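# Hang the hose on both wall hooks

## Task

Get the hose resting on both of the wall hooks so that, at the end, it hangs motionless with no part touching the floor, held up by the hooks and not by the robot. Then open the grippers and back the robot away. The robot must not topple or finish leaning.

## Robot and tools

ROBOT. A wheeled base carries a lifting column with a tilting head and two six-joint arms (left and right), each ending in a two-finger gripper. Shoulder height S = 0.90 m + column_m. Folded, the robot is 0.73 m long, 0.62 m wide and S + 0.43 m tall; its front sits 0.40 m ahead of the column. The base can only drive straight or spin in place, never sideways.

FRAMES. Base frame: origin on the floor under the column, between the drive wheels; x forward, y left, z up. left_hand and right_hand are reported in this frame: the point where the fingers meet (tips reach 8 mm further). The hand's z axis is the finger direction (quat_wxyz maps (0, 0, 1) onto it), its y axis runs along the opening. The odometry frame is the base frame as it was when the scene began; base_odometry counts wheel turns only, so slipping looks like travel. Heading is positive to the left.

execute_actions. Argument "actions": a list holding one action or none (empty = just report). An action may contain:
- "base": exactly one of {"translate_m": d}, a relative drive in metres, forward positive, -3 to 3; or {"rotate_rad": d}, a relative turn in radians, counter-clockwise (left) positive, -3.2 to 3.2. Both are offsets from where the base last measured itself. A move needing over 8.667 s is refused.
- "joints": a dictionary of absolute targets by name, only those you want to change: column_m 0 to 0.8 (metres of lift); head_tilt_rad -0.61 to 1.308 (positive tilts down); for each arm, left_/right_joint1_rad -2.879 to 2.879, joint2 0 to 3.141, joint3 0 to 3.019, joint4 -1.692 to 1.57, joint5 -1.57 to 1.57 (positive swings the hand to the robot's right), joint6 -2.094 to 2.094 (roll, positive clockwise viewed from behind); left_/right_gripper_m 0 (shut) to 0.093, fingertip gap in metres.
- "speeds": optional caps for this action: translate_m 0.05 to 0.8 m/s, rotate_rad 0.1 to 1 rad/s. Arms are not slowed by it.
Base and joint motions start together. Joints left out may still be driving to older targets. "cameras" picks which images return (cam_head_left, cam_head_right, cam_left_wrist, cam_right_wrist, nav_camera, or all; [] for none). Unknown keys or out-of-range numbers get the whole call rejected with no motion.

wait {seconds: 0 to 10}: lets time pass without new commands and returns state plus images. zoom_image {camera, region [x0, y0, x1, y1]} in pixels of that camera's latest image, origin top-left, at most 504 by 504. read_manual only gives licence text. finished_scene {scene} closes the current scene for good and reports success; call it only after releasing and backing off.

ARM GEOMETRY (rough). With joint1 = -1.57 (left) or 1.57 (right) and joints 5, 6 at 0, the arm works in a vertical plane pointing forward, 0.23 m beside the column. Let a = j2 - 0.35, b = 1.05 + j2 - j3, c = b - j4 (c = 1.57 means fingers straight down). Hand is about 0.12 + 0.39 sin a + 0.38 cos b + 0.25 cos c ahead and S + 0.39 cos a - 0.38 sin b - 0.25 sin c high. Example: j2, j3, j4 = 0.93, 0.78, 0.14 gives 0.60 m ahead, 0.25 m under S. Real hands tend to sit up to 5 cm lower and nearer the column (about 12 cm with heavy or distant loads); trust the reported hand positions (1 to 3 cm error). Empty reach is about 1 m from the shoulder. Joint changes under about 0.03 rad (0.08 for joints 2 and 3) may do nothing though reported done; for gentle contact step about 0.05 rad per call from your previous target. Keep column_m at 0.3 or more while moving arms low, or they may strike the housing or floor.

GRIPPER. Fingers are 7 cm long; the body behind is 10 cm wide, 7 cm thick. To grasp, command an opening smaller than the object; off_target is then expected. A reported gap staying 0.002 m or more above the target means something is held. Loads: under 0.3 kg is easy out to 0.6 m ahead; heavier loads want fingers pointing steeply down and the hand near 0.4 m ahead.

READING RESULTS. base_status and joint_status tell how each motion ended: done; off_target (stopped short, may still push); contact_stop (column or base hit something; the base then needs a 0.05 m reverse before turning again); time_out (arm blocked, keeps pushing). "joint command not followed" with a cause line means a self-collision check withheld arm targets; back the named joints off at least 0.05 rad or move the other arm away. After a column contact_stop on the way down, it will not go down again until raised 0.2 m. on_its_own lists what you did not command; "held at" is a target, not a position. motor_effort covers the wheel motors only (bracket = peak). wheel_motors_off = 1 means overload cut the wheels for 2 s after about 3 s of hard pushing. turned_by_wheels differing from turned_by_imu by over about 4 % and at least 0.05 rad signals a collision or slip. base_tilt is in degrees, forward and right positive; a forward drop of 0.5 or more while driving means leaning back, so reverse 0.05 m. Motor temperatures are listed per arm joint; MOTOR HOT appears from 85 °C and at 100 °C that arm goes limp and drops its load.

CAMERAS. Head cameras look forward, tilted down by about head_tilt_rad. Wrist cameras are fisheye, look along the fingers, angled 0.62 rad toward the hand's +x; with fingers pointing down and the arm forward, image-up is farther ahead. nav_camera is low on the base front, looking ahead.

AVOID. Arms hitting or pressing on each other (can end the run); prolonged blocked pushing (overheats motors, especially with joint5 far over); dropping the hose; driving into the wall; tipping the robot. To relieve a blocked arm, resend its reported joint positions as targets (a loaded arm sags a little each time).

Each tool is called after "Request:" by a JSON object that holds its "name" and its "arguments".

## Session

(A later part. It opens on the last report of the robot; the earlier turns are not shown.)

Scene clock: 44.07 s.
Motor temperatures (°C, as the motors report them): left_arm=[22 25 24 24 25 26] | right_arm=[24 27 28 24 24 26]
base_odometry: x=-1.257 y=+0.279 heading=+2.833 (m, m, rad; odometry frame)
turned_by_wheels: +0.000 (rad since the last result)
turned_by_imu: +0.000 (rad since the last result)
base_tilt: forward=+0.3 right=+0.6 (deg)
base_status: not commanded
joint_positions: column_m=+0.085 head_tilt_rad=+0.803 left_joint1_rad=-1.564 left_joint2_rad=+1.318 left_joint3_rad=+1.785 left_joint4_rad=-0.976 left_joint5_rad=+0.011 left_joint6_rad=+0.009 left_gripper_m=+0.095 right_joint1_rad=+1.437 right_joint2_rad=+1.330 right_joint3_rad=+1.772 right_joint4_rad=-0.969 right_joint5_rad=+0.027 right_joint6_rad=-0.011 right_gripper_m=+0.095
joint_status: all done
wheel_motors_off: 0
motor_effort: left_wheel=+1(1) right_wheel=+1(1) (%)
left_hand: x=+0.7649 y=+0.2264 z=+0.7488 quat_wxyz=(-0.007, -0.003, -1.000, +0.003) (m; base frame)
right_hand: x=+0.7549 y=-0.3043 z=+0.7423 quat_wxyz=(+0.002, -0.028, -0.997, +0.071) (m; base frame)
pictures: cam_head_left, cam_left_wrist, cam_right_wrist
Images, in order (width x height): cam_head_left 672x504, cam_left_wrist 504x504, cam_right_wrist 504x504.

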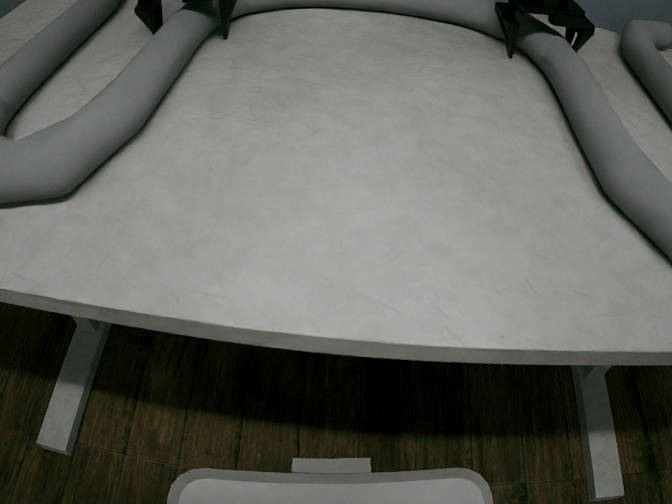

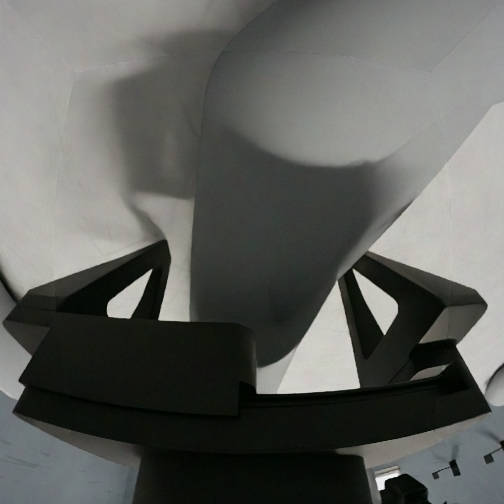

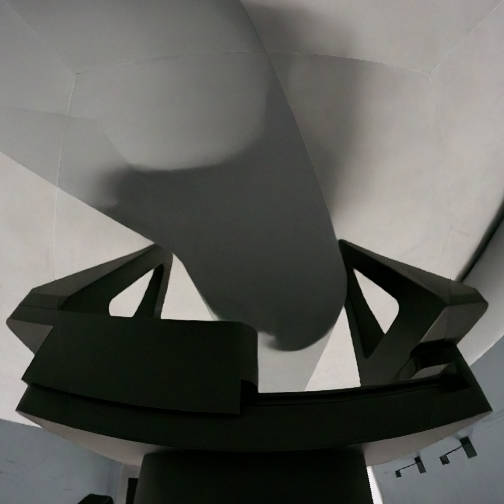

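Appears touched down. Close.

Request:
{"name": "execute_actions", "arguments": {"actions": [{"joints":{"left_gripper_m":0.02,"right_gripper_m":0.02}}], "cameras": ["cam_left_wrist","cam_right_wrist"]}}

Request:
{"name": "execute_actions", "arguments": {"actions": [{"joints":{"column_m":0.45,"head_tilt_rad":0.9}}], "cameras": ["cam_head_left","cam_head_right"]}}

Scene clock: 45.37 s.
Motor temperatures (°C, as the motors report them): left_arm=[22 25 24 24 25 26] | right_arm=[24 27 28 24 24 26]
base_odometry: x=-1.257 y=+0.279 heading=+2.833 (m, m, rad; odometry frame)
turned_by_wheels: +0.000 (rad since the last result)
turned_by_imu: +0.000 (rad since the last result)
base_tilt: forward=+0.3 right=+0.6 (deg)
base_status: not commanded
joint_positions: column_m=+0.085 head_tilt_rad=+0.803 left_joint1_rad=-1.570 left_joint2_rad=+1.318 left_joint3_rad=+1.787 left_joint4_rad=-0.975 left_joint5_rad=+0.018 left_joint6_rad=+0.014 left_gripper_m=+0.061 right_joint1_rad=+1.441 right_joint2_rad=+1.330 right_joint3_rad=+1.772 right_joint4_rad=-0.972 right_joint5_rad=+0.030 right_joint6_rad=-0.026 right_gripper_m=+0.064
joint_status: left_gripper_m off_target (ended at +0.061, target +0.020); right_gripper_m off_target (ended at +0.064, target +0.020)
wheel_motors_off: 0
motor_effort: left_wheel=+0(1) right_wheel=-1(2) (%)
left_hand: x=+0.7656 y=+0.2221 z=+0.7492 quat_wxyz=(-0.008, -0.007, -1.000, +0.008) (m; base frame)
right_hand: x=+0.7542 y=-0.3027 z=+0.7421 quat_wxyz=(+0.005, -0.020, -0.997, +0.071) (m; base frame)
pictures: cam_left_wrist, cam_right_wrist
Images, in order (width x height): cam_left_wrist 504x504, cam_right_wrist 504x504.

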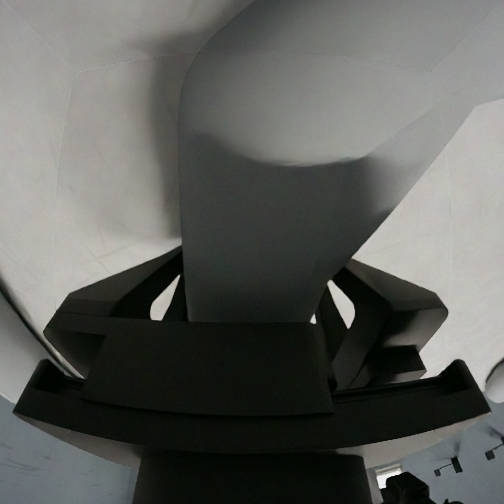

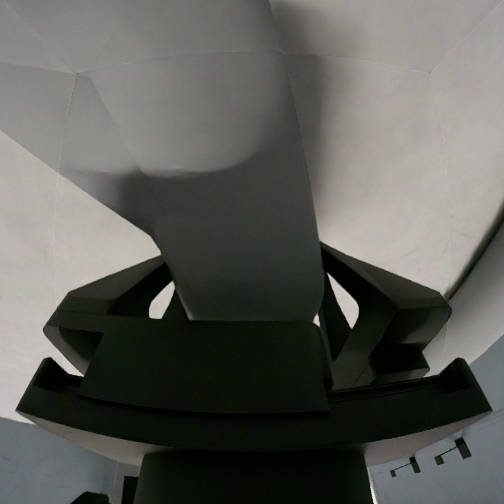

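Scene clock: 50.70 s.
Motor temperatures (°C, as the motors report them): left_arm=[22 25 24 24 25 26] | right_arm=[24 27 28 24 24 26]
base_odometry: x=-1.257 y=+0.279 heading=+2.833 (m, m, rad; odometry frame)
turned_by_wheels: +0.000 (rad since the last result)
turned_by_imu: +0.000 (rad since the last result)
base_tilt: forward=+0.3 right=+0.6 (deg)
base_status: not commanded
joint_positions: column_m=+0.450 head_tilt_rad=+0.901 left_joint1_rad=-1.573 left_joint2_rad=+1.358 left_joint3_rad=+1.785 left_joint4_rad=-0.975 left_joint5_rad=+0.021 left_joint6_rad=+0.014 left_gripper_m=+0.061 right_joint1_rad=+1.445 right_joint2_rad=+1.364 right_joint3_rad=+1.772 right_joint4_rad=-0.972 right_joint5_rad=+0.024 right_joint6_rad=-0.026 right_gripper_m=+0.064
joint_status: all done
wheel_motors_off: 0
motor_effort: left_wheel=+0(1) right_wheel=-2(0) (%)
left_hand: x=+0.7550 y=+0.2197 z=+1.0886 quat_wxyz=(+0.012, -0.007, -1.000, +0.011) (m; base frame)
right_hand: x=+0.7454 y=-0.3007 z=+1.0850 quat_wxyz=(+0.022, -0.019, -0.997, +0.065) (m; base frame)
pictures: cam_head_left, cam_head_right
Images, in order (width x height): cam_head_left 672x504, cam_head_right 672x504.

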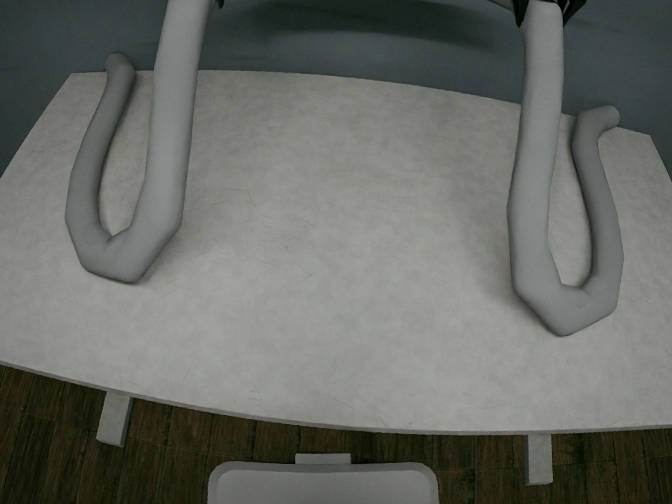

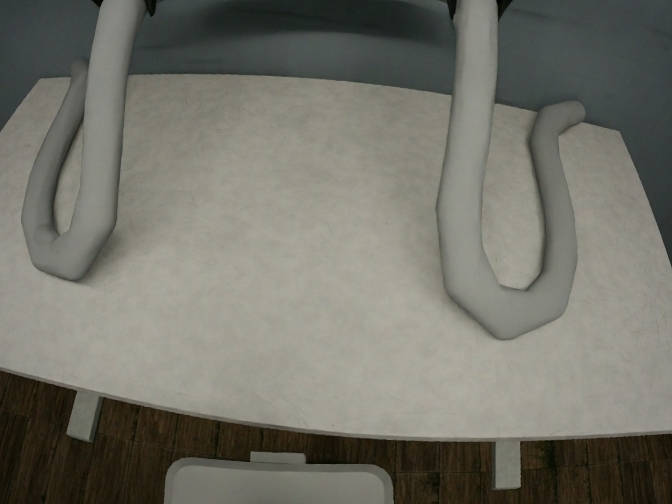

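Request:
{"name": "execute_actions", "arguments": {"actions": [{"joints":{"column_m":0.8,"head_tilt_rad":1.0}}], "cameras": ["cam_head_left","cam_head_right"]}}

Scene clock: 56.33 s.
Motor temperatures (°C, as the motors report them): left_arm=[22 26 24 24 25 26] | right_arm=[24 28 28 24 24 26]
base_odometry: x=-1.257 y=+0.279 heading=+2.833 (m, m, rad; odometry frame)
turned_by_wheels: +0.000 (rad since the last result)
turned_by_imu: +0.000 (rad since the last result)
base_tilt: forward=+0.3 right=+0.6 (deg)
base_status: not commanded
joint_positions: column_m=+0.800 head_tilt_rad=+1.000 left_joint1_rad=-1.573 left_joint2_rad=+1.366 left_joint3_rad=+1.783 left_joint4_rad=-0.975 left_joint5_rad=+0.021 left_joint6_rad=+0.015 left_gripper_m=+0.061 right_joint1_rad=+1.447 right_joint2_rad=+1.373 right_joint3_rad=+1.772 right_joint4_rad=-0.972 right_joint5_rad=+0.023 right_joint6_rad=-0.026 right_gripper_m=+0.063
joint_status: all done
wheel_motors_off: 0
motor_effort: left_wheel=+0(0) right_wheel=+2(1) (%)
left_hand: x=+0.7517 y=+0.2197 z=+1.4326 quat_wxyz=(+0.017, -0.008, -1.000, +0.011) (m; base frame)
right_hand: x=+0.7431 y=-0.2998 z=+1.4294 quat_wxyz=(+0.026, -0.019, -0.997, +0.064) (m; base frame)
pictures: cam_head_left, cam_head_right
Images, in order (width x height): cam_head_left 672x504, cam_head_right 672x504.

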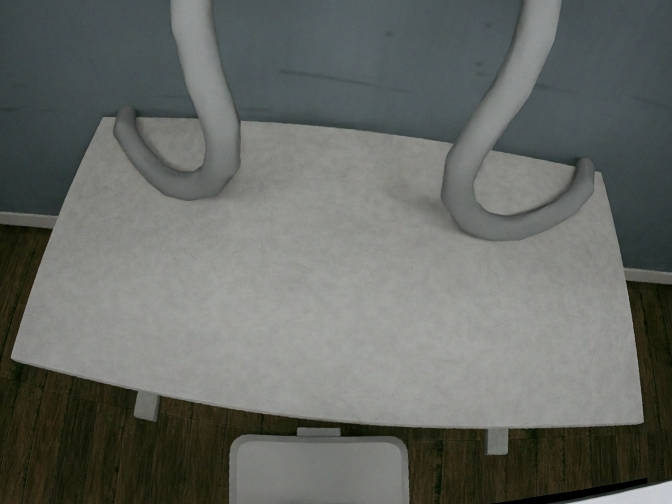

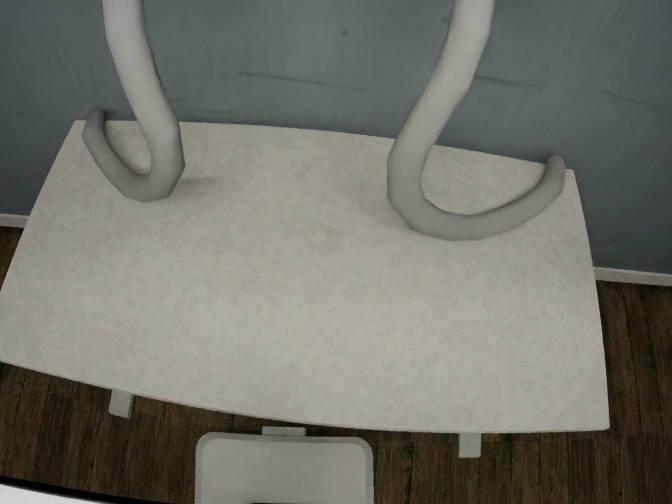

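Request:
{"name": "execute_actions", "arguments": {"actions": [{"base":{"translate_m":-1.2},"speeds":{"translate_m":0.25},"joints":{"head_tilt_rad":0.5}}], "cameras": []}}

Request:
{"name": "execute_actions", "arguments": {"actions": [{"base":{"rotate_rad":-1.57},"speeds":{"rotate_rad":0.5}}], "cameras": ["cam_head_left","cam_head_right","nav_camera"]}}

Scene clock: 63.53 s.
Motor temperatures (°C, as the motors report them): left_arm=[22 26 24 24 25 26] | right_arm=[24 28 29 24 24 26]
base_odometry: x=-0.114 y=-0.085 heading=+2.833 (m, m, rad; odometry frame)
turned_by_wheels: +0.000 (rad since the last result)
turned_by_imu: +0.003 (rad since the last result)
base_tilt: forward=+0.3 right=+0.5 (deg)
base_status: done
joint_positions: column_m=+0.800 head_tilt_rad=+0.518 left_joint1_rad=-1.574 left_joint2_rad=+1.381 left_joint3_rad=+1.768 left_joint4_rad=-0.967 left_joint5_rad=+0.021 left_joint6_rad=+0.026 left_gripper_m=+0.059 right_joint1_rad=+1.454 right_joint2_rad=+1.397 right_joint3_rad=+1.772 right_joint4_rad=-0.974 right_joint5_rad=+0.019 right_joint6_rad=-0.031 right_gripper_m=+0.062
joint_status: all done
wheel_motors_off: 0
motor_effort: left_wheel=+0(37) right_wheel=+1(26) (%)
left_hand: x=+0.7427 y=+0.2192 z=+1.4192 quat_wxyz=(+0.028, -0.014, -0.999, +0.012) (m; base frame)
right_hand: x=+0.7362 y=-0.2966 z=+1.4143 quat_wxyz=(+0.038, -0.016, -0.997, +0.058) (m; base frame)
pictures: none
No camera images: the call's "cameras" was empty. Leave "cameras" out to get every camera's image.

Scene clock: 68.67 s.
Motor temperatures (°C, as the motors report them): left_arm=[22 27 25 24 25 26] | right_arm=[24 29 29 24 24 26]
base_odometry: x=-0.114 y=-0.085 heading=+1.263 (m, m, rad; odometry frame)
turned_by_wheels: -1.570 (rad since the last result)
turned_by_imu: -1.558 (rad since the last result)
base_tilt: forward=+0.3 right=+0.6 (deg)
base_status: done
joint_positions: column_m=+0.800 head_tilt_rad=+0.518 left_joint1_rad=-1.576 left_joint2_rad=+1.381 left_joint3_rad=+1.768 left_joint4_rad=-0.967 left_joint5_rad=+0.017 left_joint6_rad=+0.026 left_gripper_m=+0.059 right_joint1_rad=+1.458 right_joint2_rad=+1.397 right_joint3_rad=+1.772 right_joint4_rad=-0.969 right_joint5_rad=+0.030 right_joint6_rad=-0.031 right_gripper_m=+0.062
joint_status: not commanded
wheel_motors_off: 0
motor_effort: left_wheel=+3(52) right_wheel=-4(42) (%)
left_hand: x=+0.7427 y=+0.2188 z=+1.4192 quat_wxyz=(+0.028, -0.014, -0.999, +0.011) (m; base frame)
right_hand: x=+0.7375 y=-0.2964 z=+1.4143 quat_wxyz=(+0.036, -0.014, -0.997, +0.063) (m; base frame)
pictures: cam_head_left, cam_head_right, nav_camera
Images, in order (width x height): cam_head_left 672x504, cam_head_right 672x504, nav_camera 672x504.

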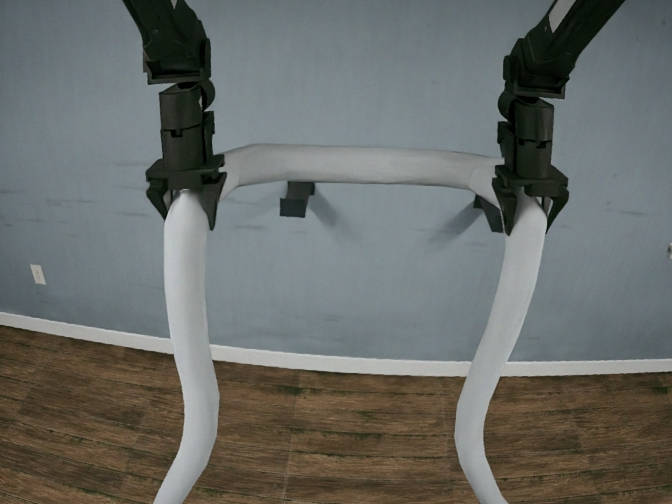

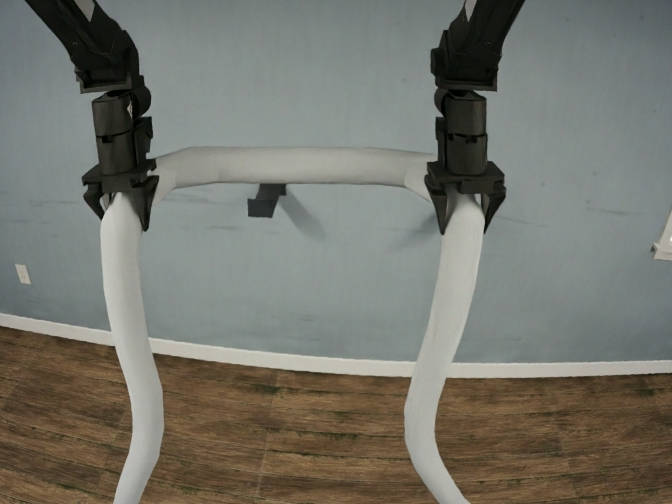

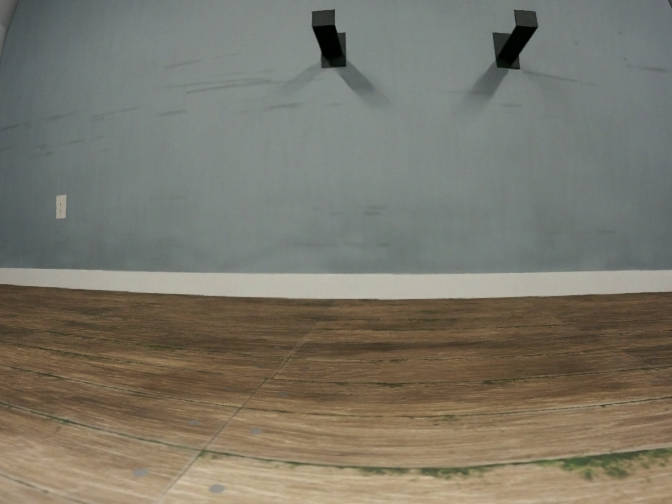

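Request:
{"name": "execute_actions", "arguments": {"actions": [{"base":{"rotate_rad":-0.405},"speeds":{"rotate_rad":0.5}}], "cameras": []}}

Request:
{"name": "execute_actions", "arguments": {"actions": [{"base":{"translate_m":0.76},"speeds":{"translate_m":0.3}}], "cameras": []}}

Request:
{"name": "execute_actions", "arguments": {"actions": [{"base":{"rotate_rad":0.405},"speeds":{"rotate_rad":0.5},"joints":{"head_tilt_rad":0.8,"left_joint1_rad":-1.42,"right_joint1_rad":1.36}}]}}

Scene clock: 73.33 s.
Motor temperatures (°C, as the motors report them): left_arm=[22 27 25 24 25 26] | right_arm=[24 29 29 24 24 26]
base_odometry: x=-0.114 y=-0.085 heading=+0.859 (m, m, rad; odometry frame)
turned_by_wheels: -0.405 (rad since the last result)
turned_by_imu: -0.402 (rad since the last result)
base_tilt: forward=+0.3 right=+0.6 (deg)
base_status: done
joint_positions: column_m=+0.800 head_tilt_rad=+0.518 left_joint1_rad=-1.578 left_joint2_rad=+1.381 left_joint3_rad=+1.768 left_joint4_rad=-0.967 left_joint5_rad=+0.020 left_joint6_rad=+0.026 left_gripper_m=+0.059 right_joint1_rad=+1.460 right_joint2_rad=+1.397 right_joint3_rad=+1.772 right_joint4_rad=-0.969 right_joint5_rad=+0.031 right_joint6_rad=-0.031 right_gripper_m=+0.062
joint_status: not commanded
wheel_motors_off: 0
motor_effort: left_wheel=+0(28) right_wheel=-3(28) (%)
left_hand: x=+0.7427 y=+0.2168 z=+1.4193 quat_wxyz=(+0.028, -0.015, -0.999, +0.014) (m; base frame)
right_hand: x=+0.7375 y=-0.2954 z=+1.4142 quat_wxyz=(+0.036, -0.014, -0.997, +0.062) (m; base frame)
pictures: none
No camera images: the call's "cameras" was empty. Leave "cameras" out to get every camera's image.

Scene clock: 77.50 s.
Motor temperatures (°C, as the motors report them): left_arm=[22 27 25 24 25 26] | right_arm=[24 29 29 24 24 26]
base_odometry: x=+0.383 y=+0.490 heading=+0.858 (m, m, rad; odometry frame)
turned_by_wheels: +0.000 (rad since the last result)
turned_by_imu: -0.002 (rad since the last result)
base_tilt: forward=+0.3 right=+0.5 (deg)
base_status: done
joint_positions: column_m=+0.800 head_tilt_rad=+0.518 left_joint1_rad=-1.575 left_joint2_rad=+1.381 left_joint3_rad=+1.768 left_joint4_rad=-0.967 left_joint5_rad=+0.019 left_joint6_rad=+0.026 left_gripper_m=+0.059 right_joint1_rad=+1.460 right_joint2_rad=+1.397 right_joint3_rad=+1.772 right_joint4_rad=-0.968 right_joint5_rad=+0.019 right_joint6_rad=-0.031 right_gripper_m=+0.062
joint_status: not commanded
wheel_motors_off: 0
motor_effort: left_wheel=+0(51) right_wheel=+2(41) (%)
left_hand: x=+0.7427 y=+0.2187 z=+1.4192 quat_wxyz=(+0.028, -0.014, -0.999, +0.012) (m; base frame)
right_hand: x=+0.7378 y=-0.2934 z=+1.4139 quat_wxyz=(+0.036, -0.014, -0.998, +0.056) (m; base frame)
pictures: none
No camera images: the call's "cameras" was empty. Leave "cameras" out to get every camera's image.

Scene clock: 80.07 s.
Motor temperatures (°C, as the motors report them): left_arm=[22 27 25 24 26 26] | right_arm=[24 30 29 24 25 26]
base_odometry: x=+0.383 y=+0.490 heading=+1.263 (m, m, rad; odometry frame)
turned_by_wheels: +0.405 (rad since the last result)
turned_by_imu: +0.400 (rad since the last result)
base_tilt: forward=+0.3 right=+0.6 (deg)
base_status: done
joint_positions: column_m=+0.800 head_tilt_rad=+0.802 left_joint1_rad=-1.506 left_joint2_rad=+1.381 left_joint3_rad=+1.768 left_joint4_rad=-0.967 left_joint5_rad=+0.057 left_joint6_rad=+0.089 left_gripper_m=+0.059 right_joint1_rad=+1.441 right_joint2_rad=+1.397 right_joint3_rad=+1.772 right_joint4_rad=-0.969 right_joint5_rad=+0.002 right_joint6_rad=-0.121 right_gripper_m=+0.062
joint_status: left_joint1_rad time_out (moved +0.069 of +0.155); right_joint1_rad time_out (moved -0.019 of -0.100); the others done
wheel_motors_off: 0
on_its_own: left_joint1_rad reads -1.506 and still pushes toward -1.420 since a time_out; right_joint1_rad reads +1.441 and still pushes toward +1.360 since a time_out
motor_effort: left_wheel=-8(50) right_wheel=-1(37) (%)
left_hand: x=+0.7424 y=+0.2519 z=+1.4199 quat_wxyz=(+0.027, -0.027, -0.999, +0.002) (m; base frame)
right_hand: x=+0.7371 y=-0.3013 z=+1.4148 quat_wxyz=(+0.038, +0.026, -0.997, +0.054) (m; base frame)
pictures: cam_head_left, cam_head_right, cam_left_wrist, cam_right_wrist, nav_camera
Images, in order (width x height): cam_head_left 672x504, cam_head_right 672x504, cam_left_wrist 504x504, cam_right_wrist 504x504, nav_camera 672x504.

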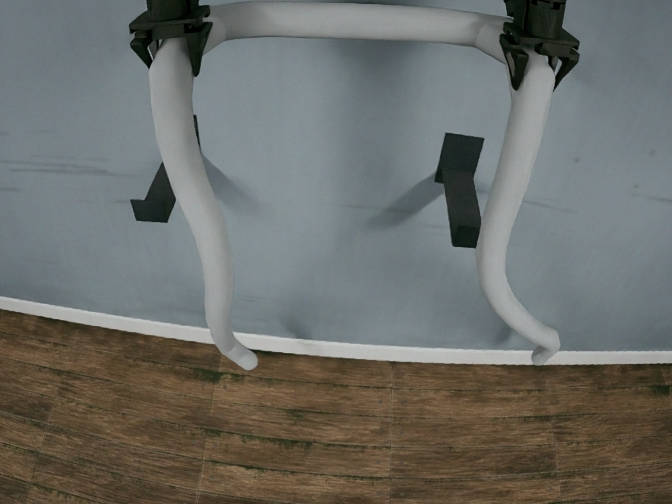

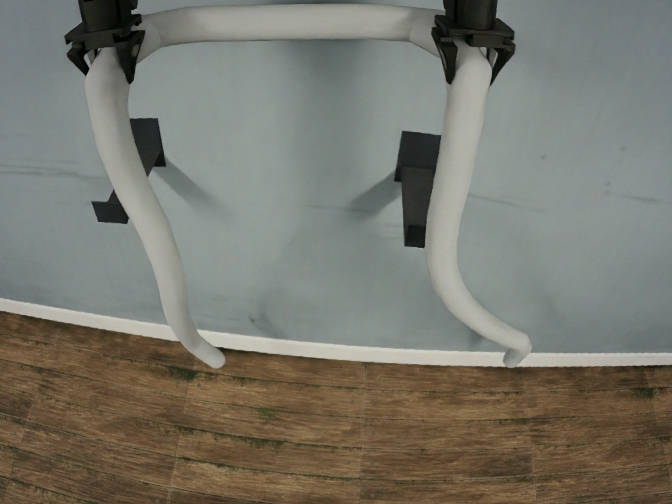

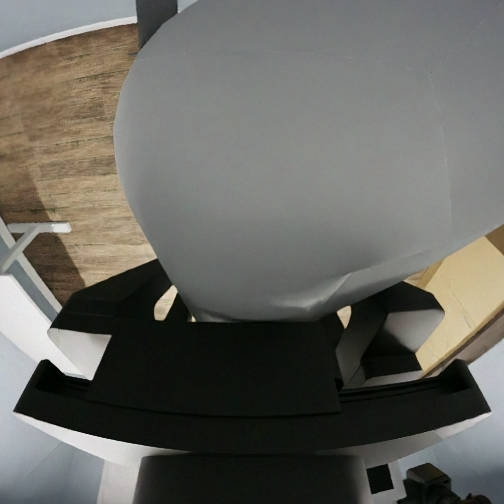

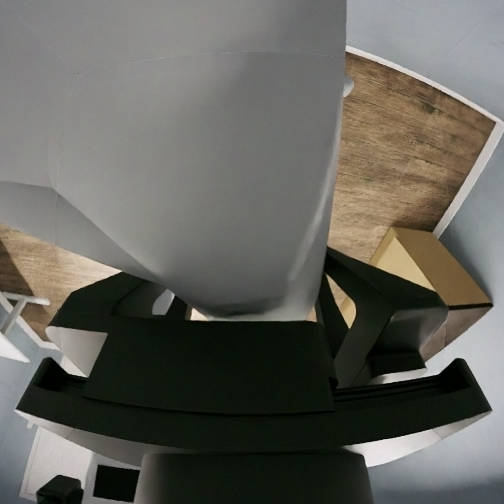

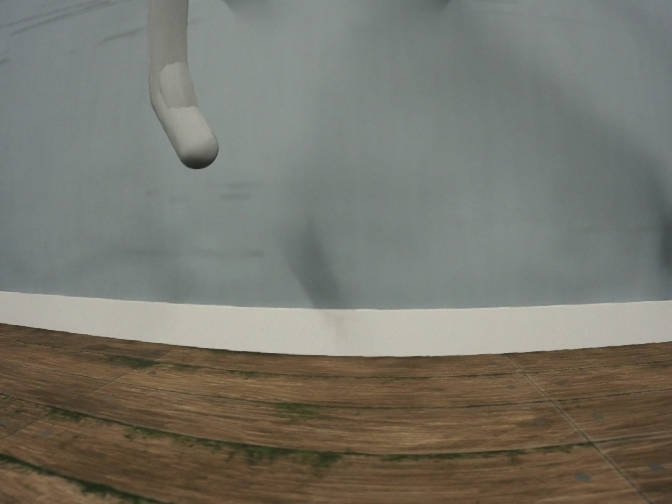

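Request:
{"name": "execute_actions", "arguments": {"actions": [{"base":{"translate_m":0.27},"speeds":{"translate_m":0.2},"joints":{"head_tilt_rad":0.95,"left_joint1_rad":-1.53,"right_joint1_rad":1.45}}], "cameras": ["cam_head_left","cam_head_right"]}}

Request:
{"name": "execute_actions", "arguments": {"actions": [{"joints":{"column_m":0.55,"head_tilt_rad":0.7}}], "cameras": ["cam_head_left","cam_head_right"]}}

Scene clock: 85.00 s.
Motor temperatures (°C, as the motors report them): left_arm=[22 27 25 24 26 26] | right_arm=[24 30 30 24 25 27]
base_odometry: x=+0.464 y=+0.747 heading=+1.263 (m, m, rad; odometry frame)
turned_by_wheels: +0.000 (rad since the last result)
turned_by_imu: -0.001 (rad since the last result)
base_tilt: forward=+0.3 right=+0.6 (deg)
base_status: done
joint_positions: column_m=+0.800 head_tilt_rad=+0.951 left_joint1_rad=-1.535 left_joint2_rad=+1.384 left_joint3_rad=+1.766 left_joint4_rad=-0.967 left_joint5_rad=+0.018 left_joint6_rad=+0.036 left_gripper_m=+0.059 right_joint1_rad=+1.456 right_joint2_rad=+1.378 right_joint3_rad=+1.652 right_joint4_rad=-1.016 right_joint5_rad=+0.019 right_joint6_rad=-0.040 right_gripper_m=+0.062
joint_status: all done
wheel_motors_off: 0
motor_effort: left_wheel=+11(43) right_wheel=+9(43) (%)
left_hand: x=+0.7408 y=+0.2419 z=+1.4170 quat_wxyz=(+0.031, -0.008, -0.999, -0.005) (m; base frame)
right_hand: x=+0.6721 y=-0.2936 z=+1.3962 quat_wxyz=(+0.110, -0.013, -0.992, +0.054) (m; base frame)
pictures: cam_head_left, cam_head_right
Images, in order (width x height): cam_head_left 672x504, cam_head_right 672x504.

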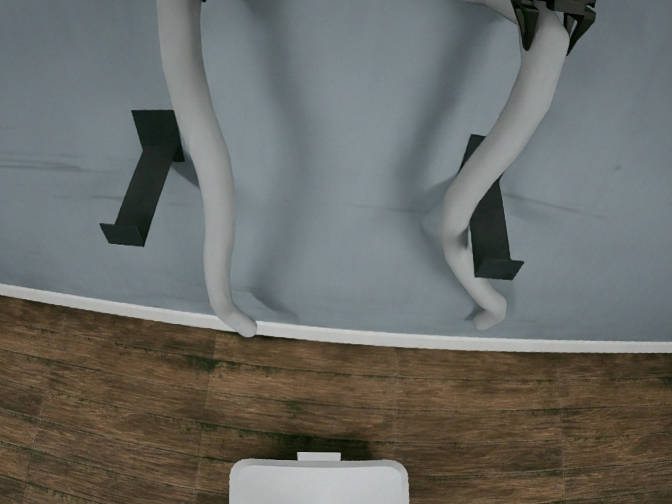

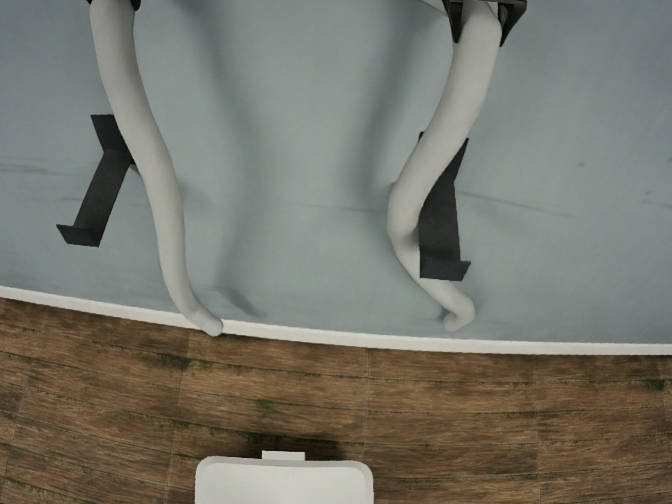

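Scene clock: 88.93 s.
Motor temperatures (°C, as the motors report them): left_arm=[22 27 26 24 26 26] | right_arm=[24 30 32 24 25 26]
base_odometry: x=+0.464 y=+0.745 heading=+1.261 (m, m, rad; odometry frame)
turned_by_wheels: -0.002 (rad since the last result)
turned_by_imu: -0.001 (rad since the last result)
base_tilt: forward=+0.3 right=+0.6 (deg)
base_status: not commanded
joint_positions: column_m=+0.550 head_tilt_rad=+0.717 left_joint1_rad=-1.535 left_joint2_rad=+1.384 left_joint3_rad=+1.766 left_joint4_rad=-0.967 left_joint5_rad=+0.017 left_joint6_rad=+0.034 left_gripper_m=+0.059 right_joint1_rad=+1.455 right_joint2_rad=+1.367 right_joint3_rad=+1.648 right_joint4_rad=-1.001 right_joint5_rad=+0.008 right_joint6_rad=-0.030 right_gripper_m=+0.062
joint_status: all done
wheel_motors_off: 0
motor_effort: left_wheel=+12(15) right_wheel=+11(27) (%)
left_hand: x=+0.7407 y=+0.2424 z=+1.1669 quat_wxyz=(+0.031, -0.007, -0.999, -0.006) (m; base frame)
right_hand: x=+0.6768 y=-0.2917 z=+1.1505 quat_wxyz=(+0.099, -0.018, -0.994, +0.049) (m; base frame)
pictures: cam_head_left, cam_head_right
Images, in order (width x height): cam_head_left 672x504, cam_head_right 672x504.

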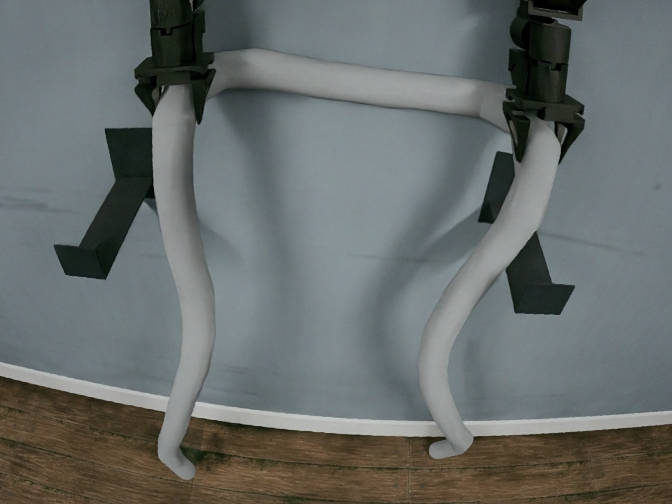

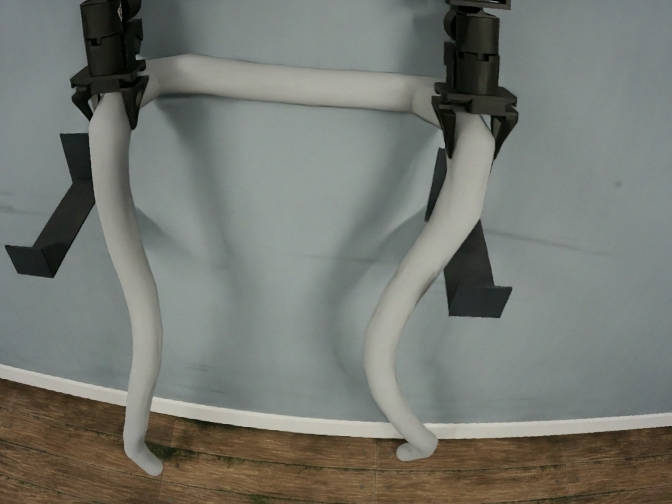

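Request:
{"name": "execute_actions", "arguments": {"actions": [{"base":{"translate_m":-0.3},"speeds":{"translate_m":0.1},"joints":{"column_m":0.65}}], "cameras": []}}

Request:
{"name": "execute_actions", "arguments": {"actions": [{"base":{"rotate_rad":-0.16},"speeds":{"rotate_rad":0.2},"joints":{"right_joint2_rad":1.4,"right_joint3_rad":1.78,"right_joint4_rad":-0.97}}], "cameras": ["cam_head_left","cam_head_right"]}}

Scene clock: 95.20 s.
Motor temperatures (°C, as the motors report them): left_arm=[22 28 26 24 26 26] | right_arm=[24 30 33 24 25 26]
base_odometry: x=+0.372 y=+0.459 heading=+1.259 (m, m, rad; odometry frame)
turned_by_wheels: -0.002 (rad since the last result)
turned_by_imu: -0.001 (rad since the last result)
base_tilt: forward=+0.3 right=+0.6 (deg)
base_status: done
joint_positions: column_m=+0.650 head_tilt_rad=+0.716 left_joint1_rad=-1.542 left_joint2_rad=+1.384 left_joint3_rad=+1.766 left_joint4_rad=-0.967 left_joint5_rad=+0.022 left_joint6_rad=+0.032 left_gripper_m=+0.059 right_joint1_rad=+1.464 right_joint2_rad=+1.398 right_joint3_rad=+1.746 right_joint4_rad=-0.970 right_joint5_rad=+0.023 right_joint6_rad=-0.030 right_gripper_m=+0.062
joint_status: all done
wheel_motors_off: 0
motor_effort: left_wheel=-1(34) right_wheel=+1(37) (%)
left_hand: x=+0.7406 y=+0.2376 z=+1.2664 quat_wxyz=(+0.031, -0.008, -0.999, -0.001) (m; base frame)
right_hand: x=+0.7241 y=-0.2916 z=+1.2557 quat_wxyz=(+0.050, -0.014, -0.997, +0.056) (m; base frame)
pictures: none
No camera images: the call's "cameras" was empty. Leave "cameras" out to get every camera's image.

Scene clock: 96.63 s.
Motor temperatures (°C, as the motors report them): left_arm=[22 28 26 24 26 26] | right_arm=[24 30 32 24 25 26]
base_odometry: x=+0.372 y=+0.459 heading=+1.100 (m, m, rad; odometry frame)
turned_by_wheels: -0.159 (rad since the last result)
turned_by_imu: -0.157 (rad since the last result)
base_tilt: forward=+0.3 right=+0.5 (deg)
base_status: done
joint_positions: column_m=+0.650 head_tilt_rad=+0.716 left_joint1_rad=-1.550 left_joint2_rad=+1.384 left_joint3_rad=+1.766 left_joint4_rad=-0.967 left_joint5_rad=+0.022 left_joint6_rad=+0.029 left_gripper_m=+0.059 right_joint1_rad=+1.465 right_joint2_rad=+1.438 right_joint3_rad=+1.746 right_joint4_rad=-0.966 right_joint5_rad=+0.029 right_joint6_rad=-0.030 right_gripper_m=+0.062
joint_status: all done
wheel_motors_off: 0
motor_effort: left_wheel=+2(44) right_wheel=-1(34) (%)
left_hand: x=+0.7407 y=+0.2330 z=+1.2663 quat_wxyz=(+0.031, -0.009, -0.999, +0.002) (m; base frame)
right_hand: x=+0.7125 y=-0.2935 z=+1.2318 quat_wxyz=(+0.069, -0.014, -0.996, +0.057) (m; base frame)
pictures: cam_head_left, cam_head_right
Images, in order (width x height): cam_head_left 672x504, cam_head_right 672x504.

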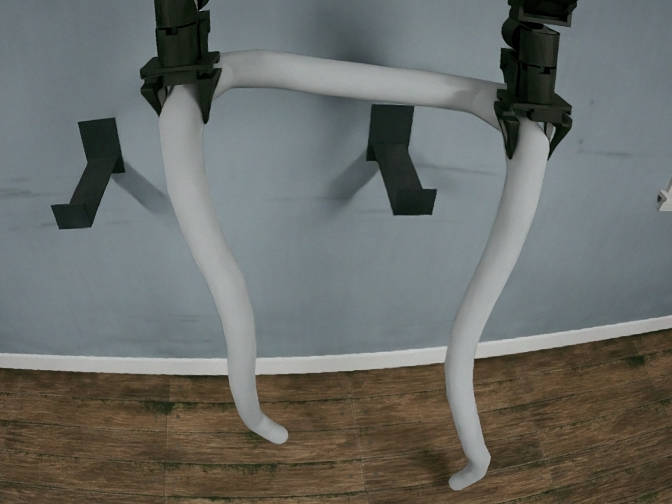

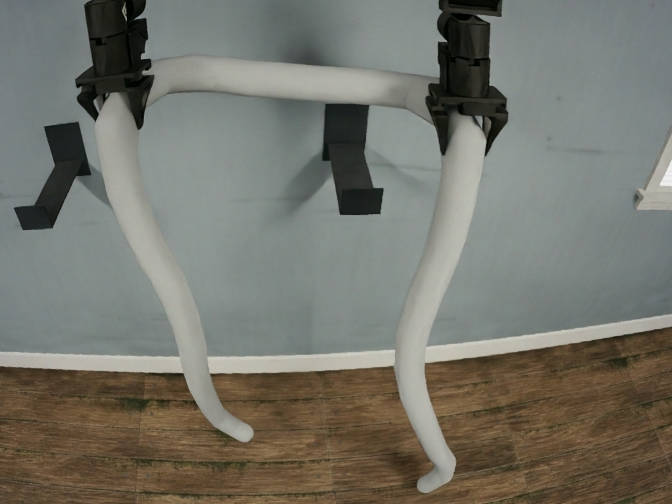

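Request:
{"name": "execute_actions", "arguments": {"actions": [{"base":{"translate_m":0.33},"speeds":{"translate_m":0.12}}], "cameras": ["cam_head_left","cam_head_right"]}}

Request:
{"name": "execute_actions", "arguments": {"actions": [{"joints":{"column_m":0.45,"head_tilt_rad":0.6}}], "cameras": ["cam_head_left","cam_head_right"]}}

Scene clock: 101.27 s.
Motor temperatures (°C, as the motors report them): left_arm=[22 28 27 24 26 26] | right_arm=[24 30 32 24 25 26]
base_odometry: x=+0.521 y=+0.752 heading=+1.100 (m, m, rad; odometry frame)
turned_by_wheels: +0.000 (rad since the last result)
turned_by_imu: +0.000 (rad since the last result)
base_tilt: forward=+0.3 right=+0.6 (deg)
base_status: done
joint_positions: column_m=+0.650 head_tilt_rad=+0.716 left_joint1_rad=-1.548 left_joint2_rad=+1.384 left_joint3_rad=+1.607 left_joint4_rad=-1.005 left_joint5_rad=+0.022 left_joint6_rad=+0.026 left_gripper_m=+0.059 right_joint1_rad=+1.465 right_joint2_rad=+1.438 right_joint3_rad=+1.715 right_joint4_rad=-0.980 right_joint5_rad=+0.023 right_joint6_rad=-0.030 right_gripper_m=+0.062
joint_status: not commanded
wheel_motors_off: 0
motor_effort: left_wheel=+12(60) right_wheel=+9(29) (%)
left_hand: x=+0.6522 y=+0.2336 z=+1.2298 quat_wxyz=(+0.128, -0.005, -0.992, +0.004) (m; base frame)
right_hand: x=+0.6934 y=-0.2924 z=+1.2247 quat_wxyz=(+0.091, -0.015, -0.994, +0.053) (m; base frame)
pictures: cam_head_left, cam_head_right
Images, in order (width x height): cam_head_left 672x504, cam_head_right 672x504.

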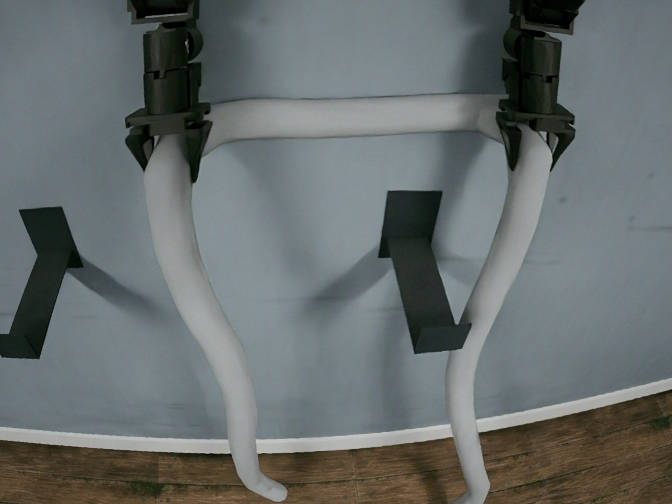

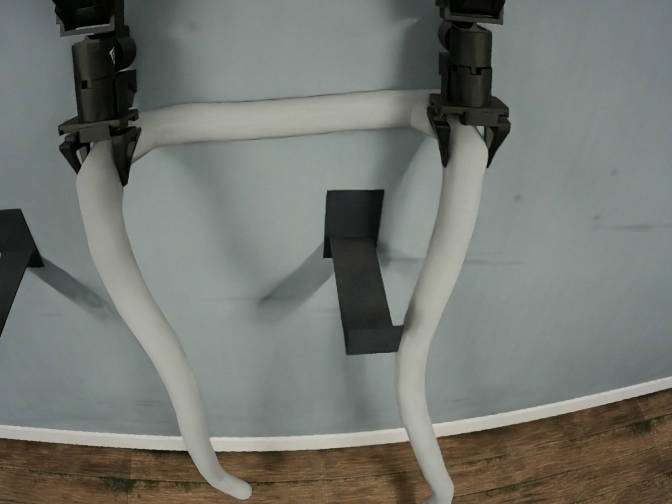

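Scene clock: 101.83 s.
Motor temperatures (°C, as the motors report them): left_arm=[22 28 27 24 26 26] | right_arm=[24 30 32 24 25 26]
base_odometry: x=+0.521 y=+0.751 heading=+1.100 (m, m, rad; odometry frame)
turned_by_wheels: +0.000 (rad since the last result)
turned_by_imu: +0.000 (rad since the last result)
base_tilt: forward=+0.3 right=+0.6 (deg)
base_status: not commanded
joint_positions: column_m=+0.650 head_tilt_rad=+0.618 left_joint1_rad=-1.548 left_joint2_rad=+1.384 left_joint3_rad=+1.607 left_joint4_rad=-1.005 left_joint5_rad=+0.023 left_joint6_rad=+0.026 left_gripper_m=+0.059 right_joint1_rad=+1.465 right_joint2_rad=+1.438 right_joint3_rad=+1.715 right_joint4_rad=-0.979 right_joint5_rad=+0.024 right_joint6_rad=-0.030 right_gripper_m=+0.062
joint_status: column_m contact_stop (moved +0.000 of -0.200); the others done
wheel_motors_off: 0
on_its_own: column_m is held at +0.650, not at your +0.450, since a contact_stop
motor_effort: left_wheel=+9(12) right_wheel=+6(8) (%)
left_hand: x=+0.6521 y=+0.2334 z=+1.2296 quat_wxyz=(+0.128, -0.005, -0.992, +0.004) (m; base frame)
right_hand: x=+0.6938 y=-0.2925 z=+1.2246 quat_wxyz=(+0.090, -0.015, -0.994, +0.054) (m; base frame)
pictures: cam_head_left, cam_head_right
Images, in order (width x height): cam_head_left 672x504, cam_head_right 672x504.

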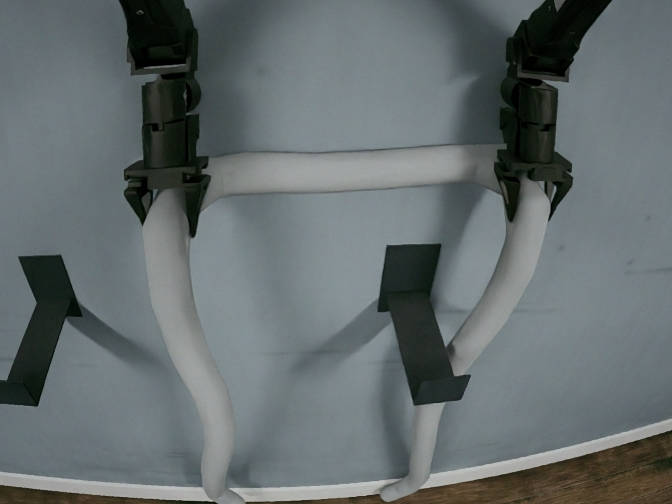

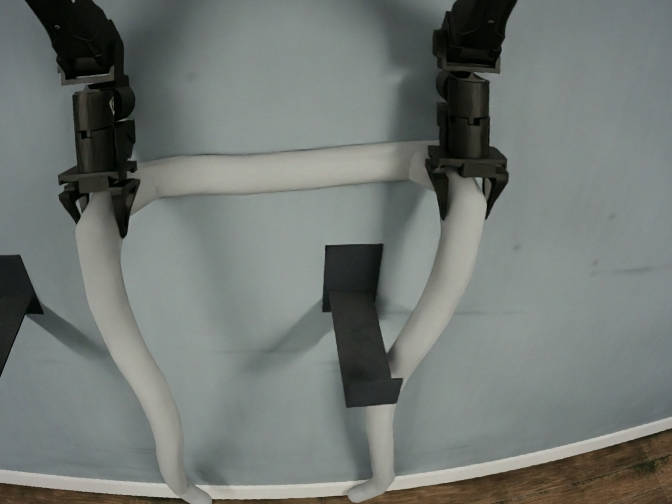

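Request:
{"name": "execute_actions", "arguments": {"actions": [{"base":{"translate_m":-0.06},"speeds":{"translate_m":0.1},"joints":{"left_joint2_rad":1.6,"left_joint3_rad":1.5,"left_joint4_rad":-0.42,"right_joint2_rad":1.6,"right_joint3_rad":1.5,"right_joint4_rad":-0.42,"head_tilt_rad":0.8}}], "cameras": ["cam_head_left","cam_head_right"]}}

Scene clock: 104.47 s.
Motor temperatures (°C, as the motors report them): left_arm=[22 28 28 24 26 26] | right_arm=[24 30 32 24 25 26]
base_odometry: x=+0.494 y=+0.698 heading=+1.100 (m, m, rad; odometry frame)
turned_by_wheels: +0.000 (rad since the last result)
turned_by_imu: +0.000 (rad since the last result)
base_tilt: forward=+0.3 right=+0.6 (deg)
base_status: done
joint_positions: column_m=+0.650 head_tilt_rad=+0.802 left_joint1_rad=-1.551 left_joint2_rad=+1.635 left_joint3_rad=+1.483 left_joint4_rad=-0.428 left_joint5_rad=+0.024 left_joint6_rad=+0.026 left_gripper_m=+0.059 right_joint1_rad=+1.465 right_joint2_rad=+1.644 right_joint3_rad=+1.471 right_joint4_rad=-0.428 right_joint5_rad=+0.018 right_joint6_rad=-0.037 right_gripper_m=+0.062
joint_status: all done
wheel_motors_off: 0
on_its_own: column_m is held at +0.650, not at your +0.450, since a contact_stop
motor_effort: left_wheel=+0(17) right_wheel=+0(27) (%)
left_hand: x=+0.6181 y=+0.2341 z=+1.0579 quat_wxyz=(+0.028, -0.007, -1.000, +0.004) (m; base frame)
right_hand: x=+0.6046 y=-0.3019 z=+1.0555 quat_wxyz=(+0.040, -0.009, -0.998, +0.053) (m; base frame)
pictures: cam_head_left, cam_head_right
Images, in order (width x height): cam_head_left 672x504, cam_head_right 672x504.

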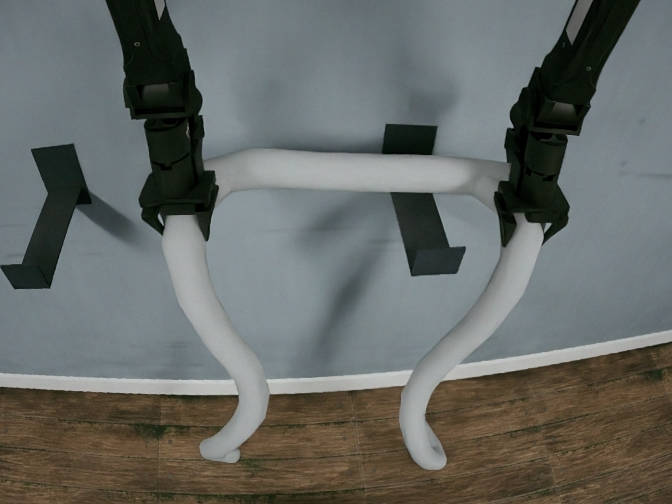

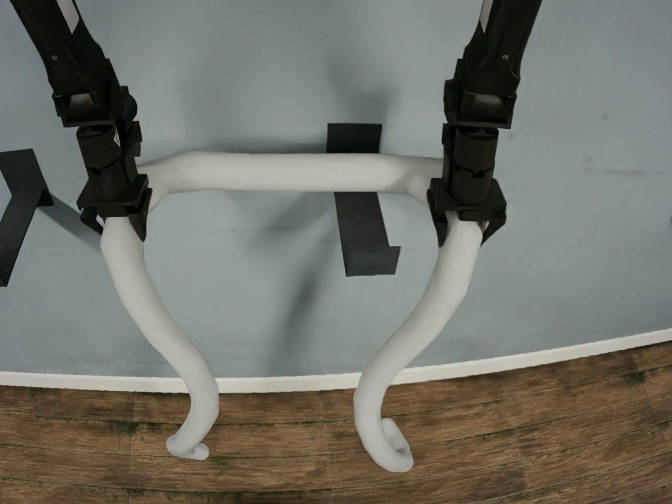

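Request:
{"name": "execute_actions", "arguments": {"actions": [{"joints":{"right_gripper_m":0.093}}], "cameras": []}}

Request:
{"name": "execute_actions", "arguments": {"actions": [{"joints":{"right_joint2_rad":0.9,"right_joint3_rad":0.6,"right_joint4_rad":-0.5,"right_joint1_rad":1.56,"left_joint2_rad":1.45,"left_joint3_rad":1.6,"left_joint4_rad":-0.67,"left_joint1_rad":-1.3}}], "cameras": ["cam_head_left","cam_head_right"]}}

Scene clock: 106.47 s.
Motor temperatures (°C, as the motors report them): left_arm=[22 28 28 24 26 26] | right_arm=[24 30 31 24 25 26]
base_odometry: x=+0.494 y=+0.698 heading=+1.100 (m, m, rad; odometry frame)
turned_by_wheels: +0.000 (rad since the last result)
turned_by_imu: +0.000 (rad since the last result)
base_tilt: forward=+0.3 right=+0.5 (deg)
base_status: not commanded
joint_positions: column_m=+0.650 head_tilt_rad=+0.802 left_joint1_rad=-1.555 left_joint2_rad=+1.635 left_joint3_rad=+1.483 left_joint4_rad=-0.428 left_joint5_rad=+0.024 left_joint6_rad=+0.032 left_gripper_m=+0.059 right_joint1_rad=+1.463 right_joint2_rad=+1.604 right_joint3_rad=+1.477 right_joint4_rad=-0.428 right_joint5_rad=+0.026 right_joint6_rad=-0.017 right_gripper_m=+0.093
joint_status: all done
wheel_motors_off: 0
on_its_own: column_m is held at +0.650, not at your +0.450, since a contact_stop
motor_effort: left_wheel=-1(1) right_wheel=+1(1) (%)
left_hand: x=+0.6181 y=+0.2317 z=+1.0579 quat_wxyz=(+0.028, -0.012, -1.000, +0.005) (m; base frame)
right_hand: x=+0.6277 y=-0.3039 z=+1.0766 quat_wxyz=(+0.016, -0.019, -0.998, +0.059) (m; base frame)
pictures: none
No camera images: the call's "cameras" was empty. Leave "cameras" out to get every camera's image.

Scene clock: 108.60 s.
Motor temperatures (°C, as the motors report them): left_arm=[22 28 27 24 26 26] | right_arm=[24 30 30 24 25 26]
base_odometry: x=+0.494 y=+0.698 heading=+1.100 (m, m, rad; odometry frame)
turned_by_wheels: +0.000 (rad since the last result)
turned_by_imu: +0.000 (rad since the last result)
base_tilt: forward=+0.3 right=+0.5 (deg)
base_status: not commanded
joint_positions: column_m=+0.650 head_tilt_rad=+0.802 left_joint1_rad=-1.372 left_joint2_rad=+1.499 left_joint3_rad=+1.564 left_joint4_rad=-0.661 left_joint5_rad=+0.041 left_joint6_rad=+0.070 left_gripper_m=+0.059 right_joint1_rad=+1.571 right_joint2_rad=+0.902 right_joint3_rad=+0.594 right_joint4_rad=-0.499 right_joint5_rad=+0.027 right_joint6_rad=-0.016 right_gripper_m=+0.093
joint_status: left_joint1_rad time_out (moved +0.183 of +0.255); the others done
wheel_motors_off: 0
on_its_own: column_m is held at +0.650, not at your +0.450, since a contact_stop; left_joint1_rad reads -1.372 and still pushes toward -1.300 since a time_out
motor_effort: left_wheel=-5(6) right_wheel=+2(4) (%)
left_hand: x=+0.6639 y=+0.3455 z=+1.1551 quat_wxyz=(+0.037, +0.019, -0.997, -0.063) (m; base frame)
right_hand: x=+0.3399 y=-0.2300 z=+1.2699 quat_wxyz=(+0.141, +0.010, -0.990, +0.012) (m; base frame)
pictures: cam_head_left, cam_head_right
Images, in order (width x height): cam_head_left 672x504, cam_head_right 672x504.

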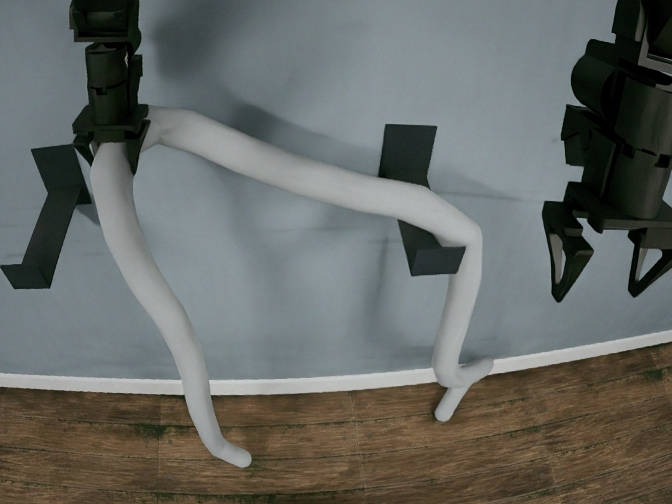

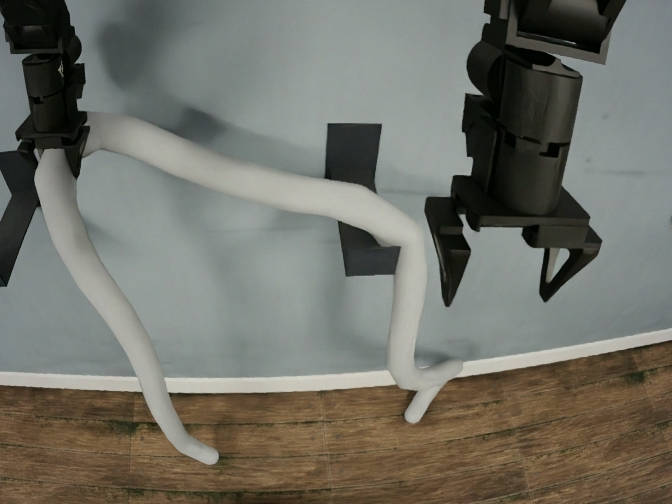

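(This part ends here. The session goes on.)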